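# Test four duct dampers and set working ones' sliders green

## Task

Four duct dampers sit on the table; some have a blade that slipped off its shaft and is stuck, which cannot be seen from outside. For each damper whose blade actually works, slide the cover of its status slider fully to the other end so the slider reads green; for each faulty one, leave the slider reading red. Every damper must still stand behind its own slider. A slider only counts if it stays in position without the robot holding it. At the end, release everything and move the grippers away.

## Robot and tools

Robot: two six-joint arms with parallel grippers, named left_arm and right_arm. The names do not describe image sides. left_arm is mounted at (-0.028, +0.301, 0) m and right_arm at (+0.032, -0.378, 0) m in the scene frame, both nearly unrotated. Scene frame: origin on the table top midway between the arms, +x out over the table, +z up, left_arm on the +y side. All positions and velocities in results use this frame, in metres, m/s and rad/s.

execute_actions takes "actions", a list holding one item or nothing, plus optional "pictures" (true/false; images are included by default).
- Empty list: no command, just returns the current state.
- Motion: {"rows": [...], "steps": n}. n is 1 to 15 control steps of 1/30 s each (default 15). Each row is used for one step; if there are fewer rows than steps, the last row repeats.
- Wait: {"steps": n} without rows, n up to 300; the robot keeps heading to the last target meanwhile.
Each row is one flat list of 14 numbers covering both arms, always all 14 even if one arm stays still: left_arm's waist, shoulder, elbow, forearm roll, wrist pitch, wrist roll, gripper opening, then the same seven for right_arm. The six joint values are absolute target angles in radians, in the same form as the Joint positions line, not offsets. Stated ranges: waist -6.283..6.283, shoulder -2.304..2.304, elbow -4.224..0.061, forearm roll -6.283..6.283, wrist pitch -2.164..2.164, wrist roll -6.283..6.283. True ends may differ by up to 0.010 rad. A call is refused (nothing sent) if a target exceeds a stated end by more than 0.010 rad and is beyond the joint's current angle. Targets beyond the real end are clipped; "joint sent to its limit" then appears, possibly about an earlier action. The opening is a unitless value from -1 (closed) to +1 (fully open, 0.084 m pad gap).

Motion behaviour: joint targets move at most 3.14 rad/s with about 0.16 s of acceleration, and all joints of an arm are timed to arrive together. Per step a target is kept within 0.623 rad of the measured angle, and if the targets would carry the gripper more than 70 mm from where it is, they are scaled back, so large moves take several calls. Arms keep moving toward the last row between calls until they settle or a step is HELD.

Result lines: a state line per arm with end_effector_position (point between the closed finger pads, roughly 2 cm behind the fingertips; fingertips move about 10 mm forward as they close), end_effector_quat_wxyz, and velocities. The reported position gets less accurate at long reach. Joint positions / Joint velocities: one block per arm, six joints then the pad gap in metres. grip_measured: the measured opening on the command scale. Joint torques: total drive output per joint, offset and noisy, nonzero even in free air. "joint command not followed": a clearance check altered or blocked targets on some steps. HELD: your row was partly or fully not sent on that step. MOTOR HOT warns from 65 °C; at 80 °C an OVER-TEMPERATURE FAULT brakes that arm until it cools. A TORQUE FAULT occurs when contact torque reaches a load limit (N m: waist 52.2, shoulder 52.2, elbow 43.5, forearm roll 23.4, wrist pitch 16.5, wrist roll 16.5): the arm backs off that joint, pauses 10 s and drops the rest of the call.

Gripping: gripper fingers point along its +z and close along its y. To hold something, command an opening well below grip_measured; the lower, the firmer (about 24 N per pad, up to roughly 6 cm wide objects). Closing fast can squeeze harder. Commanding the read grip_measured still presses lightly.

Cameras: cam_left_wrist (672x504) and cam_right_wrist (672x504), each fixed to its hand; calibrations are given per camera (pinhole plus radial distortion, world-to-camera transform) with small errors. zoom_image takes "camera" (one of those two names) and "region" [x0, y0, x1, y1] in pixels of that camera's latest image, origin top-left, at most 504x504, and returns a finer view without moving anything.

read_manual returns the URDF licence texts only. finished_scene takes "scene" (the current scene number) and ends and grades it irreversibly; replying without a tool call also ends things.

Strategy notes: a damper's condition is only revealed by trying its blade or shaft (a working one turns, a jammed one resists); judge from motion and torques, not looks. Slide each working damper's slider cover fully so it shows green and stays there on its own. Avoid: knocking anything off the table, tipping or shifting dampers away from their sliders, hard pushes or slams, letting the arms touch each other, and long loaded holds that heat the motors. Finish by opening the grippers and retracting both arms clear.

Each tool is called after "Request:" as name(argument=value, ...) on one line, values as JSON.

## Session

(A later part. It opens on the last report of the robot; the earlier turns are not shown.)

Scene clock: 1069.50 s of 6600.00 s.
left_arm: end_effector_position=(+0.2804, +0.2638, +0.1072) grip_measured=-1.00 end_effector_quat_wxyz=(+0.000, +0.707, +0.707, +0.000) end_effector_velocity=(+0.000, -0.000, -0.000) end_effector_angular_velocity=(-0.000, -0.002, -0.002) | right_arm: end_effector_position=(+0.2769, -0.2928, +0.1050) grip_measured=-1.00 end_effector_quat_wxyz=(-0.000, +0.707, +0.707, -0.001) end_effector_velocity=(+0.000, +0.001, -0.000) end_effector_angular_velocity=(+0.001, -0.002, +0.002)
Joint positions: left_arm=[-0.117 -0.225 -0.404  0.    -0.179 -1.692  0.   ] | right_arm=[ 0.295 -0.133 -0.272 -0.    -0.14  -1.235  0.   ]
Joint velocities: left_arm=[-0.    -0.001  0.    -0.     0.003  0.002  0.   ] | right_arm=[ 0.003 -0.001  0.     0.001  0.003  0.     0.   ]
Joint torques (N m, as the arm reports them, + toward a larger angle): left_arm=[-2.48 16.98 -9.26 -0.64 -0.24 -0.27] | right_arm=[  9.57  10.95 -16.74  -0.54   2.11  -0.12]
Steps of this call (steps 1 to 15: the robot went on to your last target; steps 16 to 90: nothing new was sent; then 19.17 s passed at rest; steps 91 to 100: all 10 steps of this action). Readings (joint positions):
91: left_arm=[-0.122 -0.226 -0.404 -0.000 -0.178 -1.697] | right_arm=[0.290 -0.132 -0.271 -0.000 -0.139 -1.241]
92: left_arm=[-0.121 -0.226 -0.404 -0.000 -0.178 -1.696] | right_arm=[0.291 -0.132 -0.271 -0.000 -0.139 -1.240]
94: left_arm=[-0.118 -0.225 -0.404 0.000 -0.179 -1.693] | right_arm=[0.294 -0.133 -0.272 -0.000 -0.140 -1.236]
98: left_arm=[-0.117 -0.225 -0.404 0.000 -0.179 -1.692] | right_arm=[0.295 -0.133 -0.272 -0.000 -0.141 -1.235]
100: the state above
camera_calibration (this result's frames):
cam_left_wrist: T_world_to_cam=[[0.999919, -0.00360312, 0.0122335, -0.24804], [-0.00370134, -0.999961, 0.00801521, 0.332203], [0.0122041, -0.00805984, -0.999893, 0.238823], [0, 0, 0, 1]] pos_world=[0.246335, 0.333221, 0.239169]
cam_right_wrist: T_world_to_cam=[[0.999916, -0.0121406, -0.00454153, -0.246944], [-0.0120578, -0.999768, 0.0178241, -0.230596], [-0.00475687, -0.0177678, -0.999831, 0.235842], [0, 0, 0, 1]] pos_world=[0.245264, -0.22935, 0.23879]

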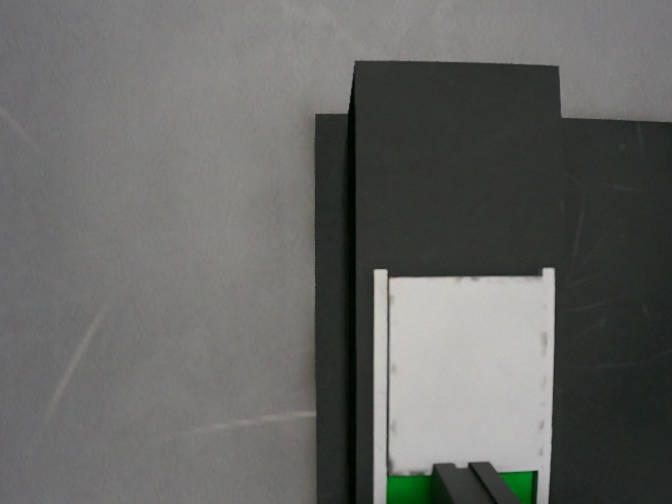

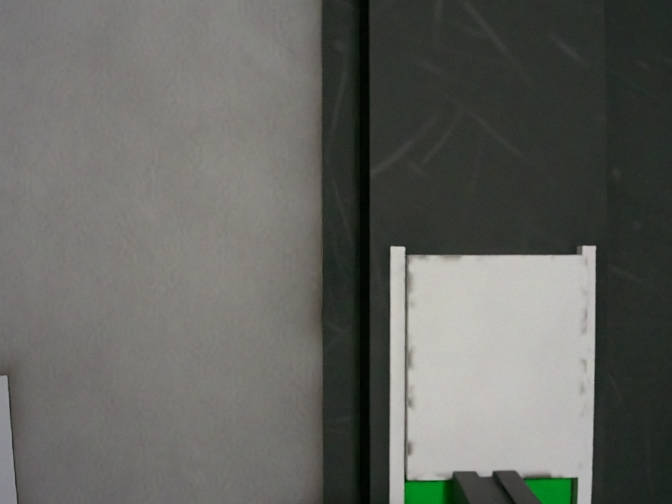

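Request:
execute_actions(actions=[{"rows": [[-0.1300,-0.2263,-0.4049,0,-0.1786,-1.7048,-1,0.2800,-0.1301,-0.2686,0,-0.1385,-1.2508,-1],[-0.1487,-0.2278,-0.4071,0,-0.1793,-1.7235,-1,0.2592,-0.1266,-0.2642,0,-0.1376,-1.2716,-1],[-0.1487,-0.2278,-0.4071,0,-0.1793,-1.7235,-1,0.2592,-0.1266,-0.2642,0,-0.1376,-1.2716,-1],[-0.1487,-0.2278,-0.4071,0,-0.1793,-1.7235,-1,0.2592,-0.1266,-0.2642,0,-0.1376,-1.2716,-1],[-0.1487,-0.2278,-0.4071,0,-0.1793,-1.7235,-1,0.2592,-0.1266,-0.2642,0,-0.1376,-1.2716,-1],[-0.1600,-0.1900,-0.4130,0,-0.2230,-1.7348,-1,0.2450,-0.0750,-0.2680,0,-0.1930,-1.2858,-1],[-0.1800,-0.1400,-0.4250,0,-0.2850,-1.7548,-1,0.2200,-0.0100,-0.2750,0,-0.2650,-1.3108,-1],[-0.2100,-0.0800,-0.4420,0,-0.3620,-1.7848,-1,0.1850,0.0700,-0.2850,0,-0.3550,-1.3458,-1],[-0.2400,-0.0200,-0.4600,0,-0.4400,-1.8148,-1,0.1450,0.1500,-0.2950,0,-0.4450,-1.3858,-1],[-0.2700,0.0400,-0.4780,0,-0.5180,-1.8448,-1,0.1050,0.2400,-0.3060,0,-0.5460,-1.4258,-1],[-0.3000,0.0950,-0.4950,0,-0.5900,-1.8748,-1,0.0700,0.3250,-0.3160,0,-0.6410,-1.4608,-1],[-0.3286,0.1484,-0.5100,0,-0.6583,-1.9034,-1,0.0342,0.4022,-0.3254,0,-0.7276,-1.4966,-1]], "steps": 15}], pictures=false)

Request:
execute_actions(actions=[{"steps": 15}])

Scene clock: 1084.90 s of 6600.00 s.
left_arm: end_effector_position=(+0.2855, +0.2135, +0.2100) grip_measured=-1.00 end_effector_quat_wxyz=(-0.000, +0.707, +0.707, -0.000) end_effector_velocity=(-0.046, -0.170, +0.448) end_effector_angular_velocity=(-0.004, -0.017, -0.006) | right_arm: end_effector_position=(+0.2885, -0.3366, +0.2041) grip_measured=-1.00 end_effector_quat_wxyz=(+0.001, +0.707, +0.707, +0.002) end_effector_velocity=(-0.045, -0.175, +0.423) end_effector_angular_velocity=(-0.004, +0.005, -0.004)
Joint positions: left_arm=[-0.269  0.032 -0.476  0.    -0.508 -1.844  0.   ] | right_arm=[ 0.12   0.212 -0.304  0.    -0.511 -1.411  0.   ]
Joint velocities: left_arm=[-0.54   1.053 -0.31  -0.    -1.346 -0.534  0.   ] | right_arm=[-0.637  1.419 -0.166 -0.001 -1.591 -0.632  0.   ]
Joint torques (N m, as the arm reports them, + toward a larger angle): left_arm=[ -4.    18.94 -15.65  -0.85  -0.55  -0.31] | right_arm=[  4.46   7.19 -17.47  -2.35  -0.42  -0.35]
Steps of this call (steps 1 to 15: the robot went on to your last target; steps 16 to 90: nothing new was sent; then 11.90 s passed at rest; steps 91 to 105: all 15 steps of this action). Readings (joint positions):
91: left_arm=[-0.117 -0.225 -0.404 0.000 -0.178 -1.692] | right_arm=[0.296 -0.133 -0.272 0.000 -0.139 -1.235]
92: left_arm=[-0.120 -0.226 -0.404 0.000 -0.178 -1.696] | right_arm=[0.293 -0.132 -0.272 0.000 -0.139 -1.239]
94: left_arm=[-0.137 -0.227 -0.406 0.000 -0.179 -1.713] | right_arm=[0.274 -0.129 -0.268 0.001 -0.134 -1.259]
98: left_arm=[-0.153 -0.212 -0.408 0.000 -0.203 -1.729] | right_arm=[0.256 -0.108 -0.267 0.000 -0.157 -1.277]
105: the state above

Scene clock: 1085.40 s of 6600.00 s.
left_arm: end_effector_position=(+0.2759, +0.1964, +0.2596) grip_measured=-1.00 end_effector_quat_wxyz=(-0.000, +0.707, +0.707, -0.000) end_effector_velocity=(+0.002, -0.001, +0.003) end_effector_angular_velocity=(-0.002, -0.007, -0.001) | right_arm: end_effector_position=(+0.2740, -0.3599, +0.2596) grip_measured=-1.00 end_effector_quat_wxyz=(-0.000, +0.707, +0.707, -0.000) end_effector_velocity=(+0.001, -0.000, +0.003) end_effector_angular_velocity=(+0.001, -0.007, -0.001)
Joint positions: left_arm=[-0.328  0.148 -0.51  -0.    -0.658 -1.903  0.   ] | right_arm=[ 0.035  0.401 -0.325  0.    -0.727 -1.496  0.   ]
Joint velocities: left_arm=[-0.002  0.005 -0.004 -0.    -0.002 -0.001  0.   ] | right_arm=[-0.002  0.007 -0.003  0.    -0.002 -0.002  0.   ]
Joint torques (N m, as the arm reports them, + toward a larger angle): left_arm=[ -4.09  16.04 -18.21  -0.8   -0.48  -0.26] | right_arm=[ -0.35   6.06 -23.85  -2.39  -0.1   -0.24]
Steps of this call (steps 1 to 15: the robot went on to your last target). Readings (joint positions):
1: left_arm=[-0.287 0.067 -0.486 0.000 -0.553 -1.861] | right_arm=[0.099 0.259 -0.309 0.000 -0.565 -1.432]
2: left_arm=[-0.303 0.100 -0.496 0.000 -0.594 -1.878] | right_arm=[0.078 0.305 -0.315 0.000 -0.616 -1.452]
4: left_arm=[-0.322 0.137 -0.508 0.000 -0.639 -1.896] | right_arm=[0.048 0.373 -0.323 0.000 -0.690 -1.482]
8: left_arm=[-0.328 0.146 -0.509 -0.000 -0.656 -1.903] | right_arm=[0.036 0.399 -0.324 -0.000 -0.724 -1.495]
15: the state above
camera_calibration (this result's frames):
cam_left_wrist: T_world_to_cam=[[0.999933, -0.00347386, 0.0110546, -0.24544], [-0.00355907, -0.999964, 0.00769774, 0.263631], [0.0110274, -0.00773657, -0.999909, 0.391004], [0, 0, 0, 1]] pos_world=[0.24205, 0.265794, 0.391652]
cam_right_wrist: T_world_to_cam=[[0.999925, -0.0113971, -0.00442309, -0.243947], [-0.0113182, -0.999783, 0.0174783, -0.300648], [-0.00462134, -0.0174269, -0.999837, 0.389336], [0, 0, 0, 1]] pos_world=[0.242325, -0.296578, 0.393448]

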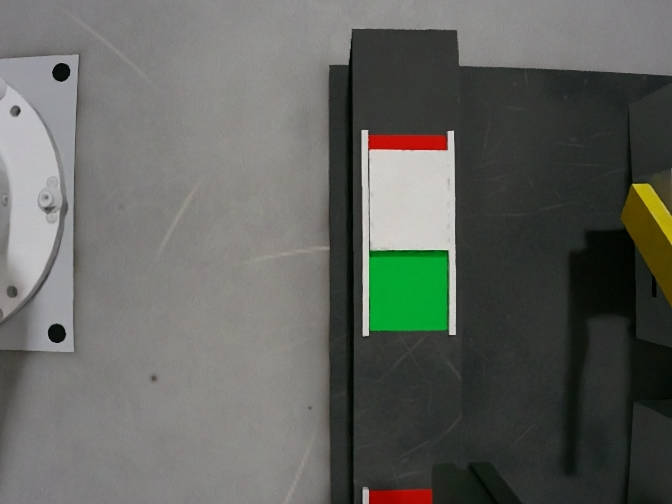

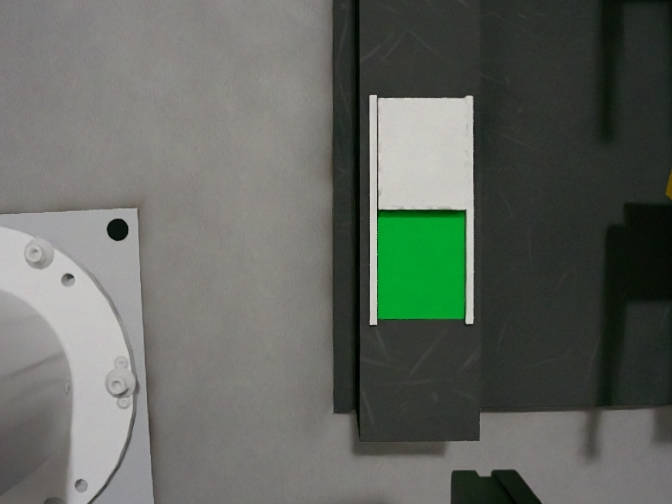

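Request:
execute_actions(actions=[{"rows": [[-0.3100,0.1200,-0.5000,0,-0.6200,-1.8848,-1,0.0342,0.4022,-0.3254,0,-0.7276,-1.4966,-1],[-0.2900,0.0850,-0.4880,0,-0.5730,-1.8648,-1,0.0342,0.4022,-0.3254,0,-0.7276,-1.4966,-1],[-0.2650,0.0450,-0.4740,0,-0.5190,-1.8398,-1,0.0342,0.4022,-0.3254,0,-0.7276,-1.4966,-1],[-0.2400,0.0050,-0.4600,0,-0.4650,-1.8148,-1,0.0342,0.4022,-0.3254,0,-0.7276,-1.4966,-1],[-0.2150,-0.0350,-0.4450,0,-0.4100,-1.7898,-1,0.0342,0.4022,-0.3254,0,-0.7276,-1.4966,-1],[-0.1950,-0.0750,-0.4300,0,-0.3550,-1.7698,-1,0.0342,0.4022,-0.3254,0,-0.7276,-1.4966,-1],[-0.1820,-0.1150,-0.4190,0,-0.3040,-1.7568,-1,0.0342,0.4022,-0.3254,0,-0.7276,-1.4966,-1],[-0.1759,-0.1569,-0.4106,0,-0.2537,-1.7506,-1,0.0342,0.4022,-0.3254,0,-0.7276,-1.4966,-1],[-0.1759,-0.1569,-0.4106,0,-0.2537,-1.7506,-1,0.0342,0.4022,-0.3254,0,-0.7276,-1.4966,-1],[-0.1759,-0.1569,-0.4106,0,-0.2537,-1.7506,-1,0.0342,0.4022,-0.3254,0,-0.7276,-1.4966,-1],[-0.1759,-0.1730,-0.4106,0,-0.2376,-1.7506,-1,0.0342,0.4022,-0.3254,0,-0.7276,-1.4966,-1],[-0.1759,-0.1890,-0.4107,0,-0.2217,-1.7506,-1,0.0342,0.4022,-0.3254,0,-0.7276,-1.4966,-1],[-0.1759,-0.2050,-0.4108,0,-0.2058,-1.7506,-1,0.0342,0.4022,-0.3254,0,-0.7276,-1.4966,-1],[-0.1759,-0.2210,-0.4109,0,-0.1899,-1.7506,-1,0.0342,0.4022,-0.3254,0,-0.7276,-1.4966,-1],[-0.1759,-0.2370,-0.4110,0,-0.1740,-1.7506,-1,0.0342,0.4022,-0.3254,0,-0.7276,-1.4966,-1]], "steps": 15}], pictures=false)

Request:
execute_actions(actions=[{"steps": 12}])

Scene clock: 1131.70 s of 6600.00 s.
left_arm: end_effector_position=(+0.2802, +0.2448, +0.1191) grip_measured=-1.00 end_effector_quat_wxyz=(-0.000, +0.707, +0.707, -0.000) end_effector_velocity=(+0.014, +0.002, -0.148) end_effector_angular_velocity=(-0.008, -0.046, -0.008) | right_arm: end_effector_position=(+0.2742, -0.3600, +0.2600) grip_measured=-1.00 end_effector_quat_wxyz=(+0.000, +0.707, +0.707, -0.000) end_effector_velocity=(+0.000, -0.000, +0.000) end_effector_angular_velocity=(+0.000, -0.000, -0.000)
Joint positions: left_arm=[-0.177 -0.192 -0.411 -0.    -0.22  -1.752  0.   ] | right_arm=[ 0.034  0.402 -0.325 -0.    -0.728 -1.497  0.   ]
Joint velocities: left_arm=[ 0.016 -0.478 -0.007  0.001  0.518  0.023  0.   ] | right_arm=[-0.  0. -0.  0. -0. -0.  0.]
Joint torques (N m, as the arm reports them, + toward a larger angle): left_arm=[ -4.24  24.2  -12.98  -1.02  -0.55  -0.35] | right_arm=[  0.76   5.88 -25.18  -2.35  -0.35  -0.07]
Steps of this call (steps 1 to 15: the robot went on to your last target; steps 16 to 90: nothing new was sent; then 42.80 s passed at rest; steps 91 to 105: all 15 steps of this action). Readings (joint positions):
91: left_arm=[-0.329 0.148 -0.510 -0.000 -0.658 -1.903] | right_arm=[0.034 0.402 -0.325 0.000 -0.728 -1.497]
92: left_arm=[-0.326 0.146 -0.509 -0.000 -0.653 -1.901] | right_arm=[0.034 0.402 -0.325 0.000 -0.728 -1.497]
94: left_arm=[-0.306 0.114 -0.499 0.000 -0.607 -1.880] | right_arm=[0.034 0.402 -0.325 -0.000 -0.728 -1.497]
98: left_arm=[-0.230 -0.015 -0.452 0.000 -0.438 -1.806] | right_arm=[0.034 0.402 -0.325 0.000 -0.728 -1.497]
105: the state above

Scene clock: 1132.10 s of 6600.00 s.
left_arm: end_effector_position=(+0.2804, +0.2452, +0.1053) grip_measured=-1.00 end_effector_quat_wxyz=(+0.000, +0.707, +0.707, +0.000) end_effector_velocity=(-0.001, +0.000, -0.002) end_effector_angular_velocity=(+0.001, +0.004, +0.002) | right_arm: end_effector_position=(+0.2742, -0.3600, +0.2600) grip_measured=-1.00 end_effector_quat_wxyz=(+0.000, +0.707, +0.707, -0.000) end_effector_velocity=(-0.000, -0.000, -0.000) end_effector_angular_velocity=(-0.000, +0.000, -0.001)
Joint positions: left_arm=[-0.176 -0.236 -0.411  0.    -0.174 -1.751  0.   ] | right_arm=[ 0.034  0.402 -0.325 -0.    -0.728 -1.497  0.   ]
Joint velocities: left_arm=[ 0.    -0.004  0.001  0.     0.002 -0.001  0.   ] | right_arm=[-0. -0. -0. -0. -0.  0.  0.]
Joint torques (N m, as the arm reports them, + toward a larger angle): left_arm=[ -4.13  24.32 -12.48  -1.1   -0.44  -0.32] | right_arm=[ -0.14   2.64 -23.34  -1.83  -0.44  -0.12]
Steps of this call (steps 1 to 12: the robot went on to your last target). Readings (joint positions):
1: left_arm=[-0.177 -0.208 -0.412 -0.000 -0.203 -1.751] | right_arm=[0.034 0.402 -0.325 0.000 -0.728 -1.497]
2: left_arm=[-0.177 -0.222 -0.412 0.000 -0.190 -1.751] | right_arm=[0.034 0.402 -0.325 -0.000 -0.728 -1.497]
4: left_arm=[-0.176 -0.233 -0.411 -0.000 -0.179 -1.751] | right_arm=[0.034 0.402 -0.325 0.000 -0.728 -1.497]
8: left_arm=[-0.176 -0.235 -0.411 0.000 -0.175 -1.751] | right_arm=[0.034 0.402 -0.325 -0.000 -0.728 -1.497]
12: the state above
camera_calibration (this result's frames):
cam_left_wrist: T_world_to_cam=[[0.999914, -0.00379205, 0.0125641, -0.24806], [-0.00389398, -0.99996, 0.00809851, 0.313662], [0.0125329, -0.00814673, -0.999888, 0.236673], [0, 0, 0, 1]] pos_world=[0.246294, 0.314637, 0.237223]
cam_right_wrist: T_world_to_cam=[[0.999927, -0.0115934, -0.0034756, -0.244451], [-0.0115313, -0.999782, 0.0173986, -0.300645], [-0.00367655, -0.0173573, -0.999843, 0.389482], [0, 0, 0, 1]] pos_world=[0.242398, -0.296654, 0.393802]

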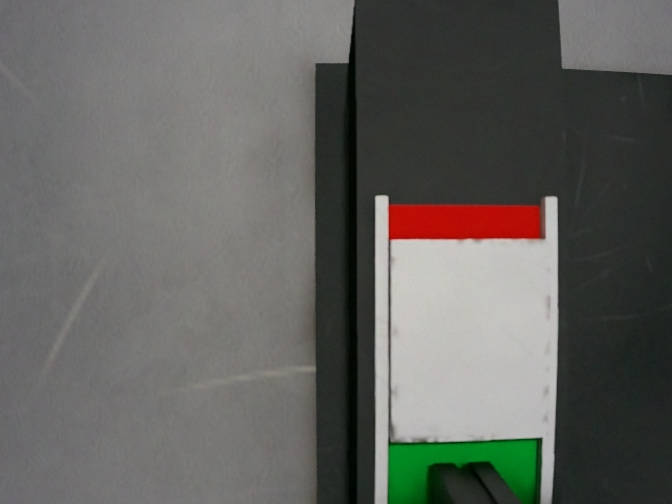

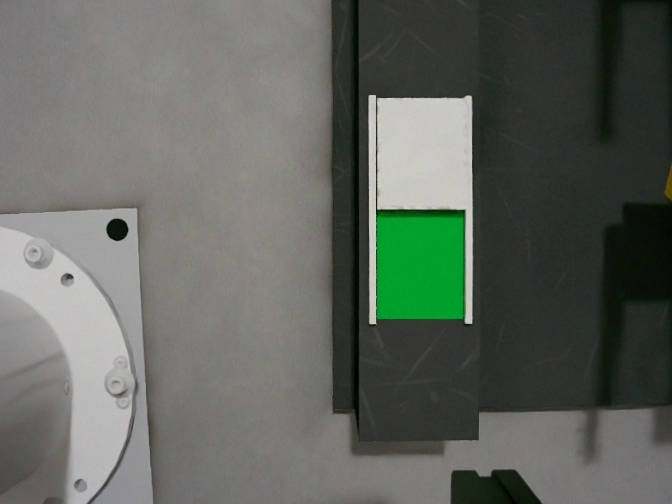

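Request:
execute_actions(actions=[{"rows": [[-0.1703,-0.2365,-0.4103,0,-0.1738,-1.7451,-1,0.0342,0.4022,-0.3254,0,-0.7276,-1.4966,-1],[-0.1648,-0.2360,-0.4095,0,-0.1736,-1.7396,-1,0.0342,0.4022,-0.3254,0,-0.7276,-1.4966,-1],[-0.1592,-0.2355,-0.4088,0,-0.1734,-1.7340,-1,0.0342,0.4022,-0.3254,0,-0.7276,-1.4966,-1],[-0.1537,-0.2350,-0.4081,0,-0.1732,-1.7285,-1,0.0342,0.4022,-0.3254,0,-0.7276,-1.4966,-1],[-0.1481,-0.2345,-0.4074,0,-0.1730,-1.7229,-1,0.0342,0.4022,-0.3254,0,-0.7276,-1.4966,-1],[-0.1426,-0.2340,-0.4067,0,-0.1728,-1.7174,-1,0.0342,0.4022,-0.3254,0,-0.7276,-1.4966,-1],[-0.1370,-0.2335,-0.4060,0,-0.1726,-1.7118,-1,0.0342,0.4022,-0.3254,0,-0.7276,-1.4966,-1],[-0.1315,-0.2330,-0.4054,0,-0.1724,-1.7063,-1,0.0342,0.4022,-0.3254,0,-0.7276,-1.4966,-1],[-0.1259,-0.2325,-0.4047,0,-0.1722,-1.7007,-1,0.0342,0.4022,-0.3254,0,-0.7276,-1.4966,-1],[-0.1204,-0.2321,-0.4041,0,-0.1720,-1.6952,-1,0.0342,0.4022,-0.3254,0,-0.7276,-1.4966,-1]], "steps": 15}])

Scene clock: 1145.23 s of 6600.00 s.
left_arm: end_effector_position=(+0.2805, +0.2620, +0.1054) grip_measured=-1.00 end_effector_quat_wxyz=(+0.000, +0.707, +0.707, +0.000) end_effector_velocity=(-0.001, +0.003, -0.000) end_effector_angular_velocity=(+0.000, +0.003, -0.004) | right_arm: end_effector_position=(+0.2742, -0.3600, +0.2600) grip_measured=-1.00 end_effector_quat_wxyz=(+0.000, +0.707, +0.707, -0.000) end_effector_velocity=(+0.000, -0.000, +0.000) end_effector_angular_velocity=(+0.000, -0.000, -0.001)
Joint positions: left_arm=[-0.122 -0.232 -0.405 -0.001 -0.173 -1.696  0.   ] | right_arm=[ 0.034  0.402 -0.325 -0.    -0.728 -1.497  0.   ]
Joint velocities: left_arm=[ 0.009  0.001  0.002 -0.    -0.002  0.013  0.   ] | right_arm=[-0.001 -0.    -0.    -0.     0.     0.     0.   ]
Joint torques (N m, as the arm reports them, + toward a larger angle): left_arm=[  6.11  18.49 -10.5    0.98   0.06  -0.17] | right_arm=[  0.58   6.34 -22.28  -2.4   -0.08  -0.17]
Steps of this call (steps 1 to 30: the robot went on to your last target; steps 31 to 90: nothing new was sent; then 9.63 s passed at rest; steps 91 to 105: all 15 steps of this action). Readings (joint positions):
91: left_arm=[-0.176 -0.237 -0.411 -0.000 -0.174 -1.750] | right_arm=[0.034 0.402 -0.325 -0.000 -0.728 -1.497]
92: left_arm=[-0.174 -0.237 -0.411 0.000 -0.174 -1.749] | right_arm=[0.034 0.402 -0.325 0.000 -0.728 -1.497]
94: left_arm=[-0.166 -0.236 -0.410 0.000 -0.174 -1.741] | right_arm=[0.034 0.402 -0.325 0.000 -0.728 -1.497]
98: left_arm=[-0.145 -0.234 -0.407 -0.000 -0.173 -1.720] | right_arm=[0.034 0.402 -0.325 0.000 -0.728 -1.497]
105: the state above
camera_calibration (this result's frames):
cam_left_wrist: T_world_to_cam=[[0.999913, -0.00418672, 0.0125292, -0.248044], [-0.00428919, -0.999957, 0.00816279, 0.330616], [0.0124944, -0.00821581, -0.999888, 0.23693], [0, 0, 0, 1]] pos_world=[0.24648, 0.33151, 0.237313]
cam_right_wrist: T_world_to_cam=[[0.999927, -0.0115934, -0.00347554, -0.244451], [-0.0115313, -0.999782, 0.0173986, -0.300645], [-0.00367649, -0.0173572, -0.999843, 0.389482], [0, 0, 0, 1]] pos_world=[0.242398, -0.296654, 0.393802]

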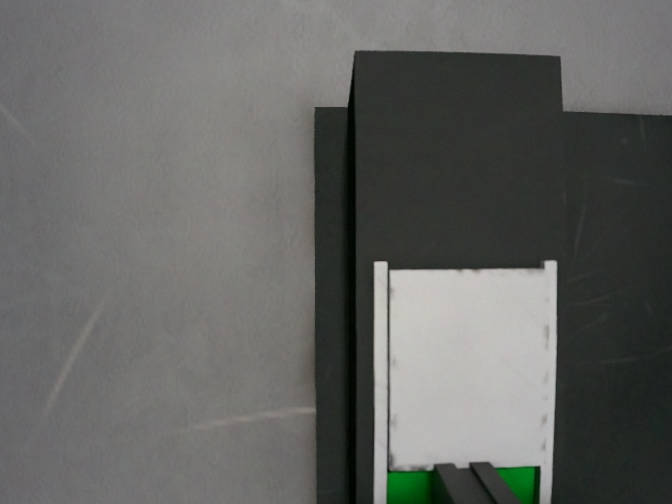

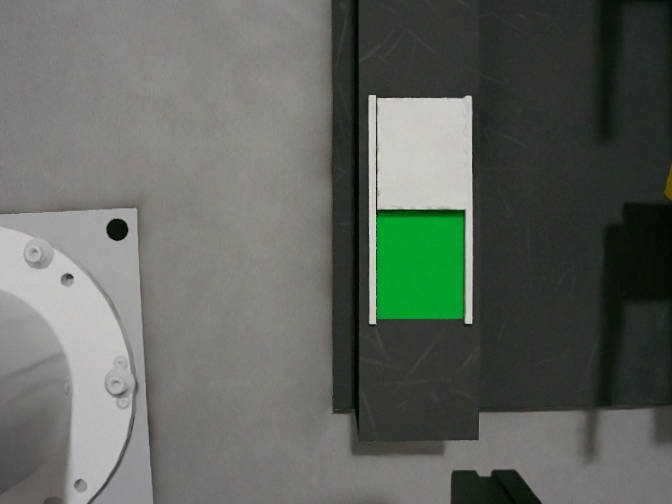

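Request:
execute_actions(actions=[{"rows": [[-0.1268,-0.2326,-0.4048,0,-0.1722,-1.7016,-1,0.0342,0.4022,-0.3254,0,-0.7276,-1.4966,-1],[-0.1268,-0.2326,-0.4048,0,-0.1722,-1.7016,-1,0.0342,0.4022,-0.3254,0,-0.7276,-1.4966,-1],[-0.1268,-0.2326,-0.4048,0,-0.1722,-1.7016,-1,0.0342,0.4022,-0.3254,0,-0.7276,-1.4966,-1],[-0.1268,-0.2326,-0.4048,0,-0.1722,-1.7016,-1,0.0342,0.4022,-0.3254,0,-0.7276,-1.4966,-1],[-0.1280,-0.2220,-0.4048,0,-0.1828,-1.7028,-1,0.0342,0.4022,-0.3254,0,-0.7276,-1.4966,-1],[-0.1290,-0.2060,-0.4047,0,-0.1987,-1.7038,-1,0.0342,0.4022,-0.3254,0,-0.7276,-1.4966,-1],[-0.1300,-0.1850,-0.4046,0,-0.2196,-1.7048,-1,0.0342,0.4022,-0.3254,0,-0.7276,-1.4966,-1],[-0.1320,-0.1550,-0.4046,0,-0.2496,-1.7068,-1,0.0342,0.4022,-0.3254,0,-0.7276,-1.4966,-1],[-0.1450,-0.1200,-0.4100,0,-0.2900,-1.7198,-1,0.0342,0.4022,-0.3254,0,-0.7276,-1.4966,-1],[-0.1700,-0.0800,-0.4230,0,-0.3430,-1.7448,-1,0.0342,0.4022,-0.3254,0,-0.7276,-1.4966,-1],[-0.2000,-0.0350,-0.4400,0,-0.4050,-1.7748,-1,0.0342,0.4022,-0.3254,0,-0.7276,-1.4966,-1],[-0.2350,0.0150,-0.4580,0,-0.4730,-1.8098,-1,0.0342,0.4022,-0.3254,0,-0.7276,-1.4966,-1],[-0.2700,0.0650,-0.4780,0,-0.5430,-1.8448,-1,0.0342,0.4022,-0.3254,0,-0.7276,-1.4966,-1],[-0.3000,0.1100,-0.4950,0,-0.6050,-1.8748,-1,0.0342,0.4022,-0.3254,0,-0.7276,-1.4966,-1],[-0.3286,0.1484,-0.5100,0,-0.6583,-1.9034,-1,0.0342,0.4022,-0.3254,0,-0.7276,-1.4966,-1]], "steps": 15}], pictures=false)

Request:
execute_actions(actions=[{"steps": 15}])

Scene clock: 1167.20 s of 6600.00 s.
left_arm: end_effector_position=(+0.2849, +0.2321, +0.1847) grip_measured=-1.00 end_effector_quat_wxyz=(-0.000, +0.707, +0.707, -0.000) end_effector_velocity=(+0.029, -0.225, +0.438) end_effector_angular_velocity=(-0.012, -0.059, -0.016) | right_arm: end_effector_position=(+0.2742, -0.3600, +0.2600) grip_measured=-1.00 end_effector_quat_wxyz=(+0.000, +0.707, +0.707, -0.000) end_effector_velocity=(-0.000, +0.000, -0.000) end_effector_angular_velocity=(-0.000, +0.001, +0.000)
Joint positions: left_arm=[-0.214 -0.017 -0.447  0.    -0.431 -1.789  0.   ] | right_arm=[ 0.034  0.402 -0.325  0.    -0.728 -1.497  0.   ]
Joint velocities: left_arm=[-0.666  0.985 -0.389 -0.    -1.315 -0.65   0.   ] | right_arm=[ 0. -0. -0.  0. -0.  0.  0.]
Joint torques (N m, as the arm reports them, + toward a larger angle): left_arm=[ -2.12  17.17 -13.51  -0.98  -0.6   -0.41] | right_arm=[ -0.33   5.78 -22.84  -2.4   -0.19   0.04]
Steps of this call (steps 1 to 15: the robot went on to your last target; steps 16 to 90: nothing new was sent; then 18.47 s passed at rest; steps 91 to 105: all 15 steps of this action). Readings (joint positions):
91: left_arm=[-0.121 -0.232 -0.404 0.000 -0.172 -1.695] | right_arm=[0.034 0.402 -0.325 -0.000 -0.728 -1.497]
92: left_arm=[-0.122 -0.232 -0.404 0.000 -0.172 -1.697] | right_arm=[0.034 0.402 -0.325 -0.000 -0.728 -1.497]
94: left_arm=[-0.124 -0.233 -0.404 0.001 -0.172 -1.700] | right_arm=[0.034 0.402 -0.325 -0.000 -0.728 -1.497]
98: left_arm=[-0.127 -0.213 -0.402 0.001 -0.195 -1.703] | right_arm=[0.034 0.402 -0.325 0.000 -0.728 -1.497]
105: the state above

Scene clock: 1167.70 s of 6600.00 s.
left_arm: end_effector_position=(+0.2758, +0.1965, +0.2594) grip_measured=-1.00 end_effector_quat_wxyz=(-0.001, +0.707, +0.707, -0.000) end_effector_velocity=(+0.002, -0.002, +0.004) end_effector_angular_velocity=(-0.003, -0.009, -0.003) | right_arm: end_effector_position=(+0.2742, -0.3600, +0.2600) grip_measured=-1.00 end_effector_quat_wxyz=(+0.000, +0.707, +0.707, -0.000) end_effector_velocity=(+0.000, -0.000, +0.000) end_effector_angular_velocity=(+0.000, -0.000, -0.000)
Joint positions: left_arm=[-0.328  0.147 -0.509  0.    -0.658 -1.903  0.   ] | right_arm=[ 0.034  0.402 -0.325 -0.    -0.728 -1.497  0.   ]
Joint velocities: left_arm=[-0.003  0.006 -0.005  0.    -0.002 -0.     0.   ] | right_arm=[-0.     0.001 -0.    -0.    -0.     0.     0.   ]
Joint torques (N m, as the arm reports them, + toward a larger angle): left_arm=[ -4.54  15.78 -18.09  -0.56  -0.52  -0.3 ] | right_arm=[ -0.96   8.59 -23.62  -2.08  -0.46  -0.26]
Steps of this call (steps 1 to 15: the robot went on to your last target). Readings (joint positions):
1: left_arm=[-0.236 0.015 -0.460 0.000 -0.475 -1.811] | right_arm=[0.034 0.402 -0.325 0.000 -0.728 -1.497]
2: left_arm=[-0.258 0.047 -0.472 0.000 -0.518 -1.833] | right_arm=[0.034 0.402 -0.325 -0.000 -0.728 -1.497]
4: left_arm=[-0.300 0.107 -0.495 0.000 -0.600 -1.874] | right_arm=[0.034 0.402 -0.325 -0.000 -0.728 -1.497]
8: left_arm=[-0.326 0.145 -0.509 0.000 -0.653 -1.901] | right_arm=[0.034 0.402 -0.325 -0.000 -0.728 -1.497]
15: the state above
camera_calibration (this result's frames):
cam_left_wrist: T_world_to_cam=[[0.999938, -0.00335545, 0.0106315, -0.245249], [-0.00343582, -0.999966, 0.00755121, 0.263741], [0.0106058, -0.00758726, -0.999915, 0.390898], [0, 0, 0, 1]] pos_world=[0.241995, 0.265875, 0.39148]
cam_right_wrist: T_world_to_cam=[[0.999927, -0.0115933, -0.00347564, -0.244451], [-0.0115311, -0.999782, 0.0173986, -0.300645], [-0.00367659, -0.0173573, -0.999843, 0.389482], [0, 0, 0, 1]] pos_world=[0.242398, -0.296654, 0.393802]

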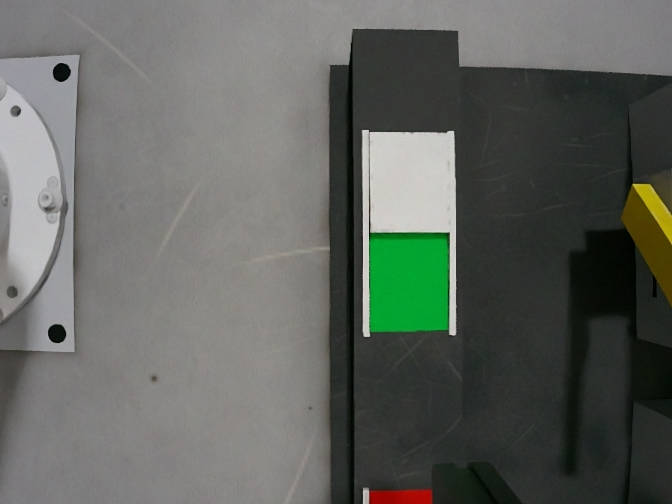

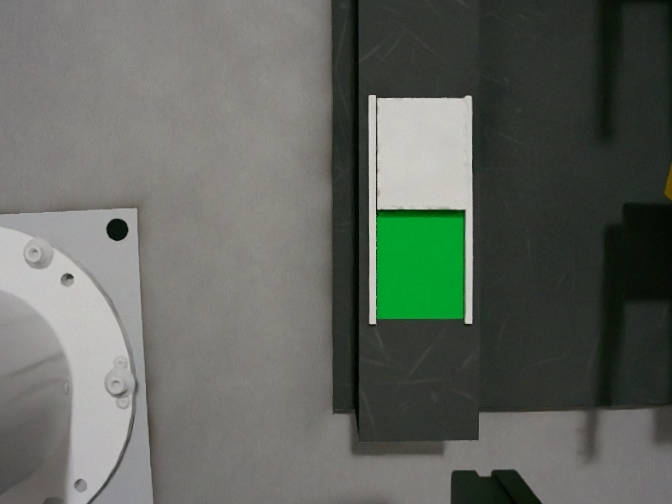

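Request:
execute_actions(actions=[{"rows": [[-0.581,0.457,-0.689,0.251,-0.866,-0.721,-1,0.696,0.599,-0.608,-0.284,-0.963,0.870,-1]], "steps": 15}], pictures=false)

Request:
execute_actions(actions=[{"steps": 25}])

Scene clock: 1187.00 s of 6600.00 s.
left_arm: end_effector_position=(+0.2909, +0.1516, +0.4182) grip_measured=-1.00 end_effector_quat_wxyz=(+0.024, +0.973, +0.177, +0.147) end_effector_velocity=(-0.024, -0.046, +0.275) end_effector_angular_velocity=(+0.932, -0.501, -3.225) | right_arm: end_effector_position=(+0.2976, -0.2527, +0.3997) grip_measured=-1.00 end_effector_quat_wxyz=(+0.100, +0.738, +0.661, +0.086) end_effector_velocity=(-0.043, +0.213, +0.298) end_effector_angular_velocity=(+0.578, -0.639, -1.539)
Joint positions: left_arm=[-0.545  0.414 -0.664  0.216 -0.836 -1.035  0.   ] | right_arm=[ 0.545  0.555 -0.545 -0.22  -0.91  -0.758  0.   ]
Joint velocities: left_arm=[-0.355  0.435 -0.251  0.353 -0.294  2.887  0.   ] | right_arm=[ 1.013  0.296 -0.426 -0.43  -0.356  2.775  0.   ]
Joint torques (N m, as the arm reports them, + toward a larger angle): left_arm=[ -0.63  -0.48 -17.57  -1.06   0.17  -0.88] | right_arm=[ -6.17  -2.55 -23.88  -1.94   0.47   0.33]
Steps of this call (steps 1 to 15: the robot went on to your last target; steps 16 to 90: nothing new was sent; then 15.80 s passed at rest; steps 91 to 105: all 15 steps of this action). Readings (joint positions):
91: left_arm=[-0.329 0.148 -0.510 0.000 -0.658 -1.903] | right_arm=[0.034 0.402 -0.325 -0.000 -0.728 -1.496]
92: left_arm=[-0.330 0.150 -0.511 0.002 -0.660 -1.898] | right_arm=[0.039 0.403 -0.327 -0.002 -0.730 -1.491]
94: left_arm=[-0.351 0.174 -0.524 0.022 -0.678 -1.845] | right_arm=[0.089 0.419 -0.349 -0.026 -0.750 -1.439]
98: left_arm=[-0.432 0.275 -0.584 0.103 -0.743 -1.623] | right_arm=[0.273 0.475 -0.430 -0.105 -0.814 -1.245]
105: the state above

Scene clock: 1187.83 s of 6600.00 s.
left_arm: end_effector_position=(+0.2877, +0.1477, +0.4454) grip_measured=-1.00 end_effector_quat_wxyz=(+0.000, +0.985, +0.000, +0.174) end_effector_velocity=(+0.000, +0.000, +0.000) end_effector_angular_velocity=(-0.000, -0.000, +0.000) | right_arm: end_effector_position=(+0.2876, -0.2226, +0.4449) grip_measured=-1.00 end_effector_quat_wxyz=(+0.000, +0.985, +0.000, +0.174) end_effector_velocity=(+0.000, +0.000, +0.000) end_effector_angular_velocity=(+0.004, -0.001, -0.008)
Joint positions: left_arm=[-0.581  0.457 -0.689  0.251 -0.866 -0.721  0.   ] | right_arm=[ 0.696  0.599 -0.608 -0.284 -0.963  0.869  0.   ]
Joint velocities: left_arm=[ 0.  0. -0.  0. -0. -0.  0.] | right_arm=[ 0.     0.    -0.    -0.    -0.     0.009  0.   ]
Joint torques (N m, as the arm reports them, + toward a larger angle): left_arm=[ -4.24   6.17 -20.9   -0.16   0.04  -0.27] | right_arm=[  0.27   2.51 -26.54  -1.87  -0.09  -0.16]
Steps of this call (steps 1 to 25: the robot went on to your last target). Readings (joint positions):
1: left_arm=[-0.556 0.427 -0.672 0.226 -0.845 -0.944] | right_arm=[0.577 0.564 -0.558 -0.234 -0.921 -0.662]
2: left_arm=[-0.565 0.438 -0.678 0.235 -0.853 -0.867] | right_arm=[0.606 0.573 -0.570 -0.246 -0.931 -0.562]
4: left_arm=[-0.576 0.451 -0.686 0.246 -0.862 -0.769] | right_arm=[0.647 0.585 -0.588 -0.263 -0.946 -0.356]
8: left_arm=[-0.580 0.456 -0.688 0.250 -0.866 -0.726] | right_arm=[0.683 0.595 -0.603 -0.279 -0.959 0.061]
25: the state above
camera_calibration (this result's frames):
cam_left_wrist: T_world_to_cam=[[-0.00765978, -0.99992, 0.0100801, 0.178119], [-0.942022, 0.00383383, -0.335529, 0.488126], [0.335463, -0.0120657, -0.941976, 0.457758], [0, 0, 0, 1]] pos_world=[0.307629, 0.181757, 0.593182]
cam_right_wrist: T_world_to_cam=[[-0.00856532, -0.999945, -0.00605864, -0.184458], [-0.945431, 0.0100716, -0.325666, 0.479677], [0.325709, 0.00293859, -0.945466, 0.462382], [0, 0, 0, 1]] pos_world=[0.30132, -0.190637, 0.592263]

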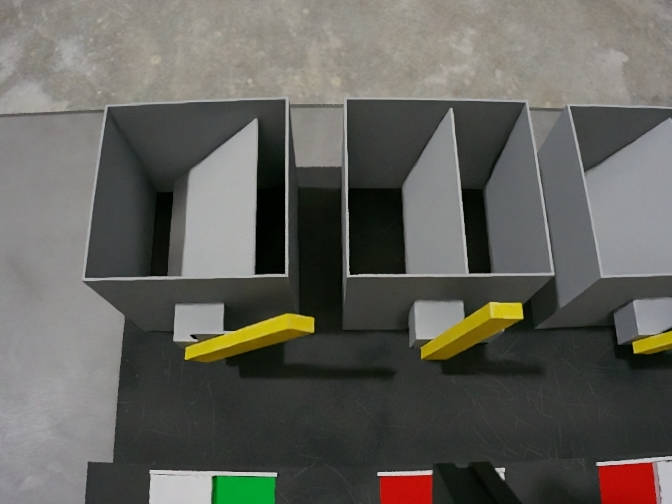

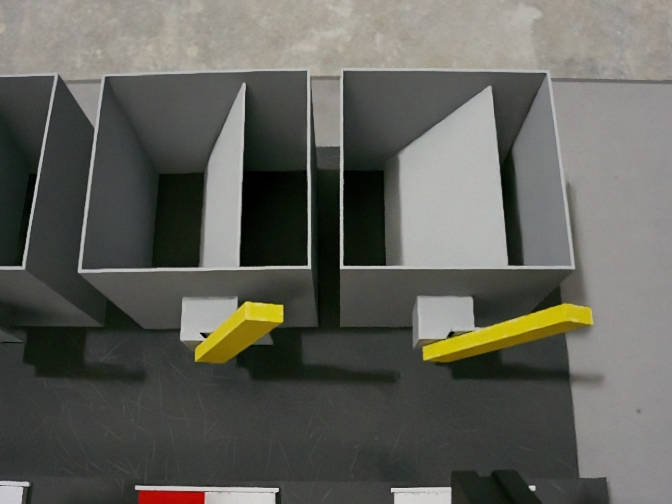

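Request:
finished_scene(scene=1)

The scene is finished: the task was done.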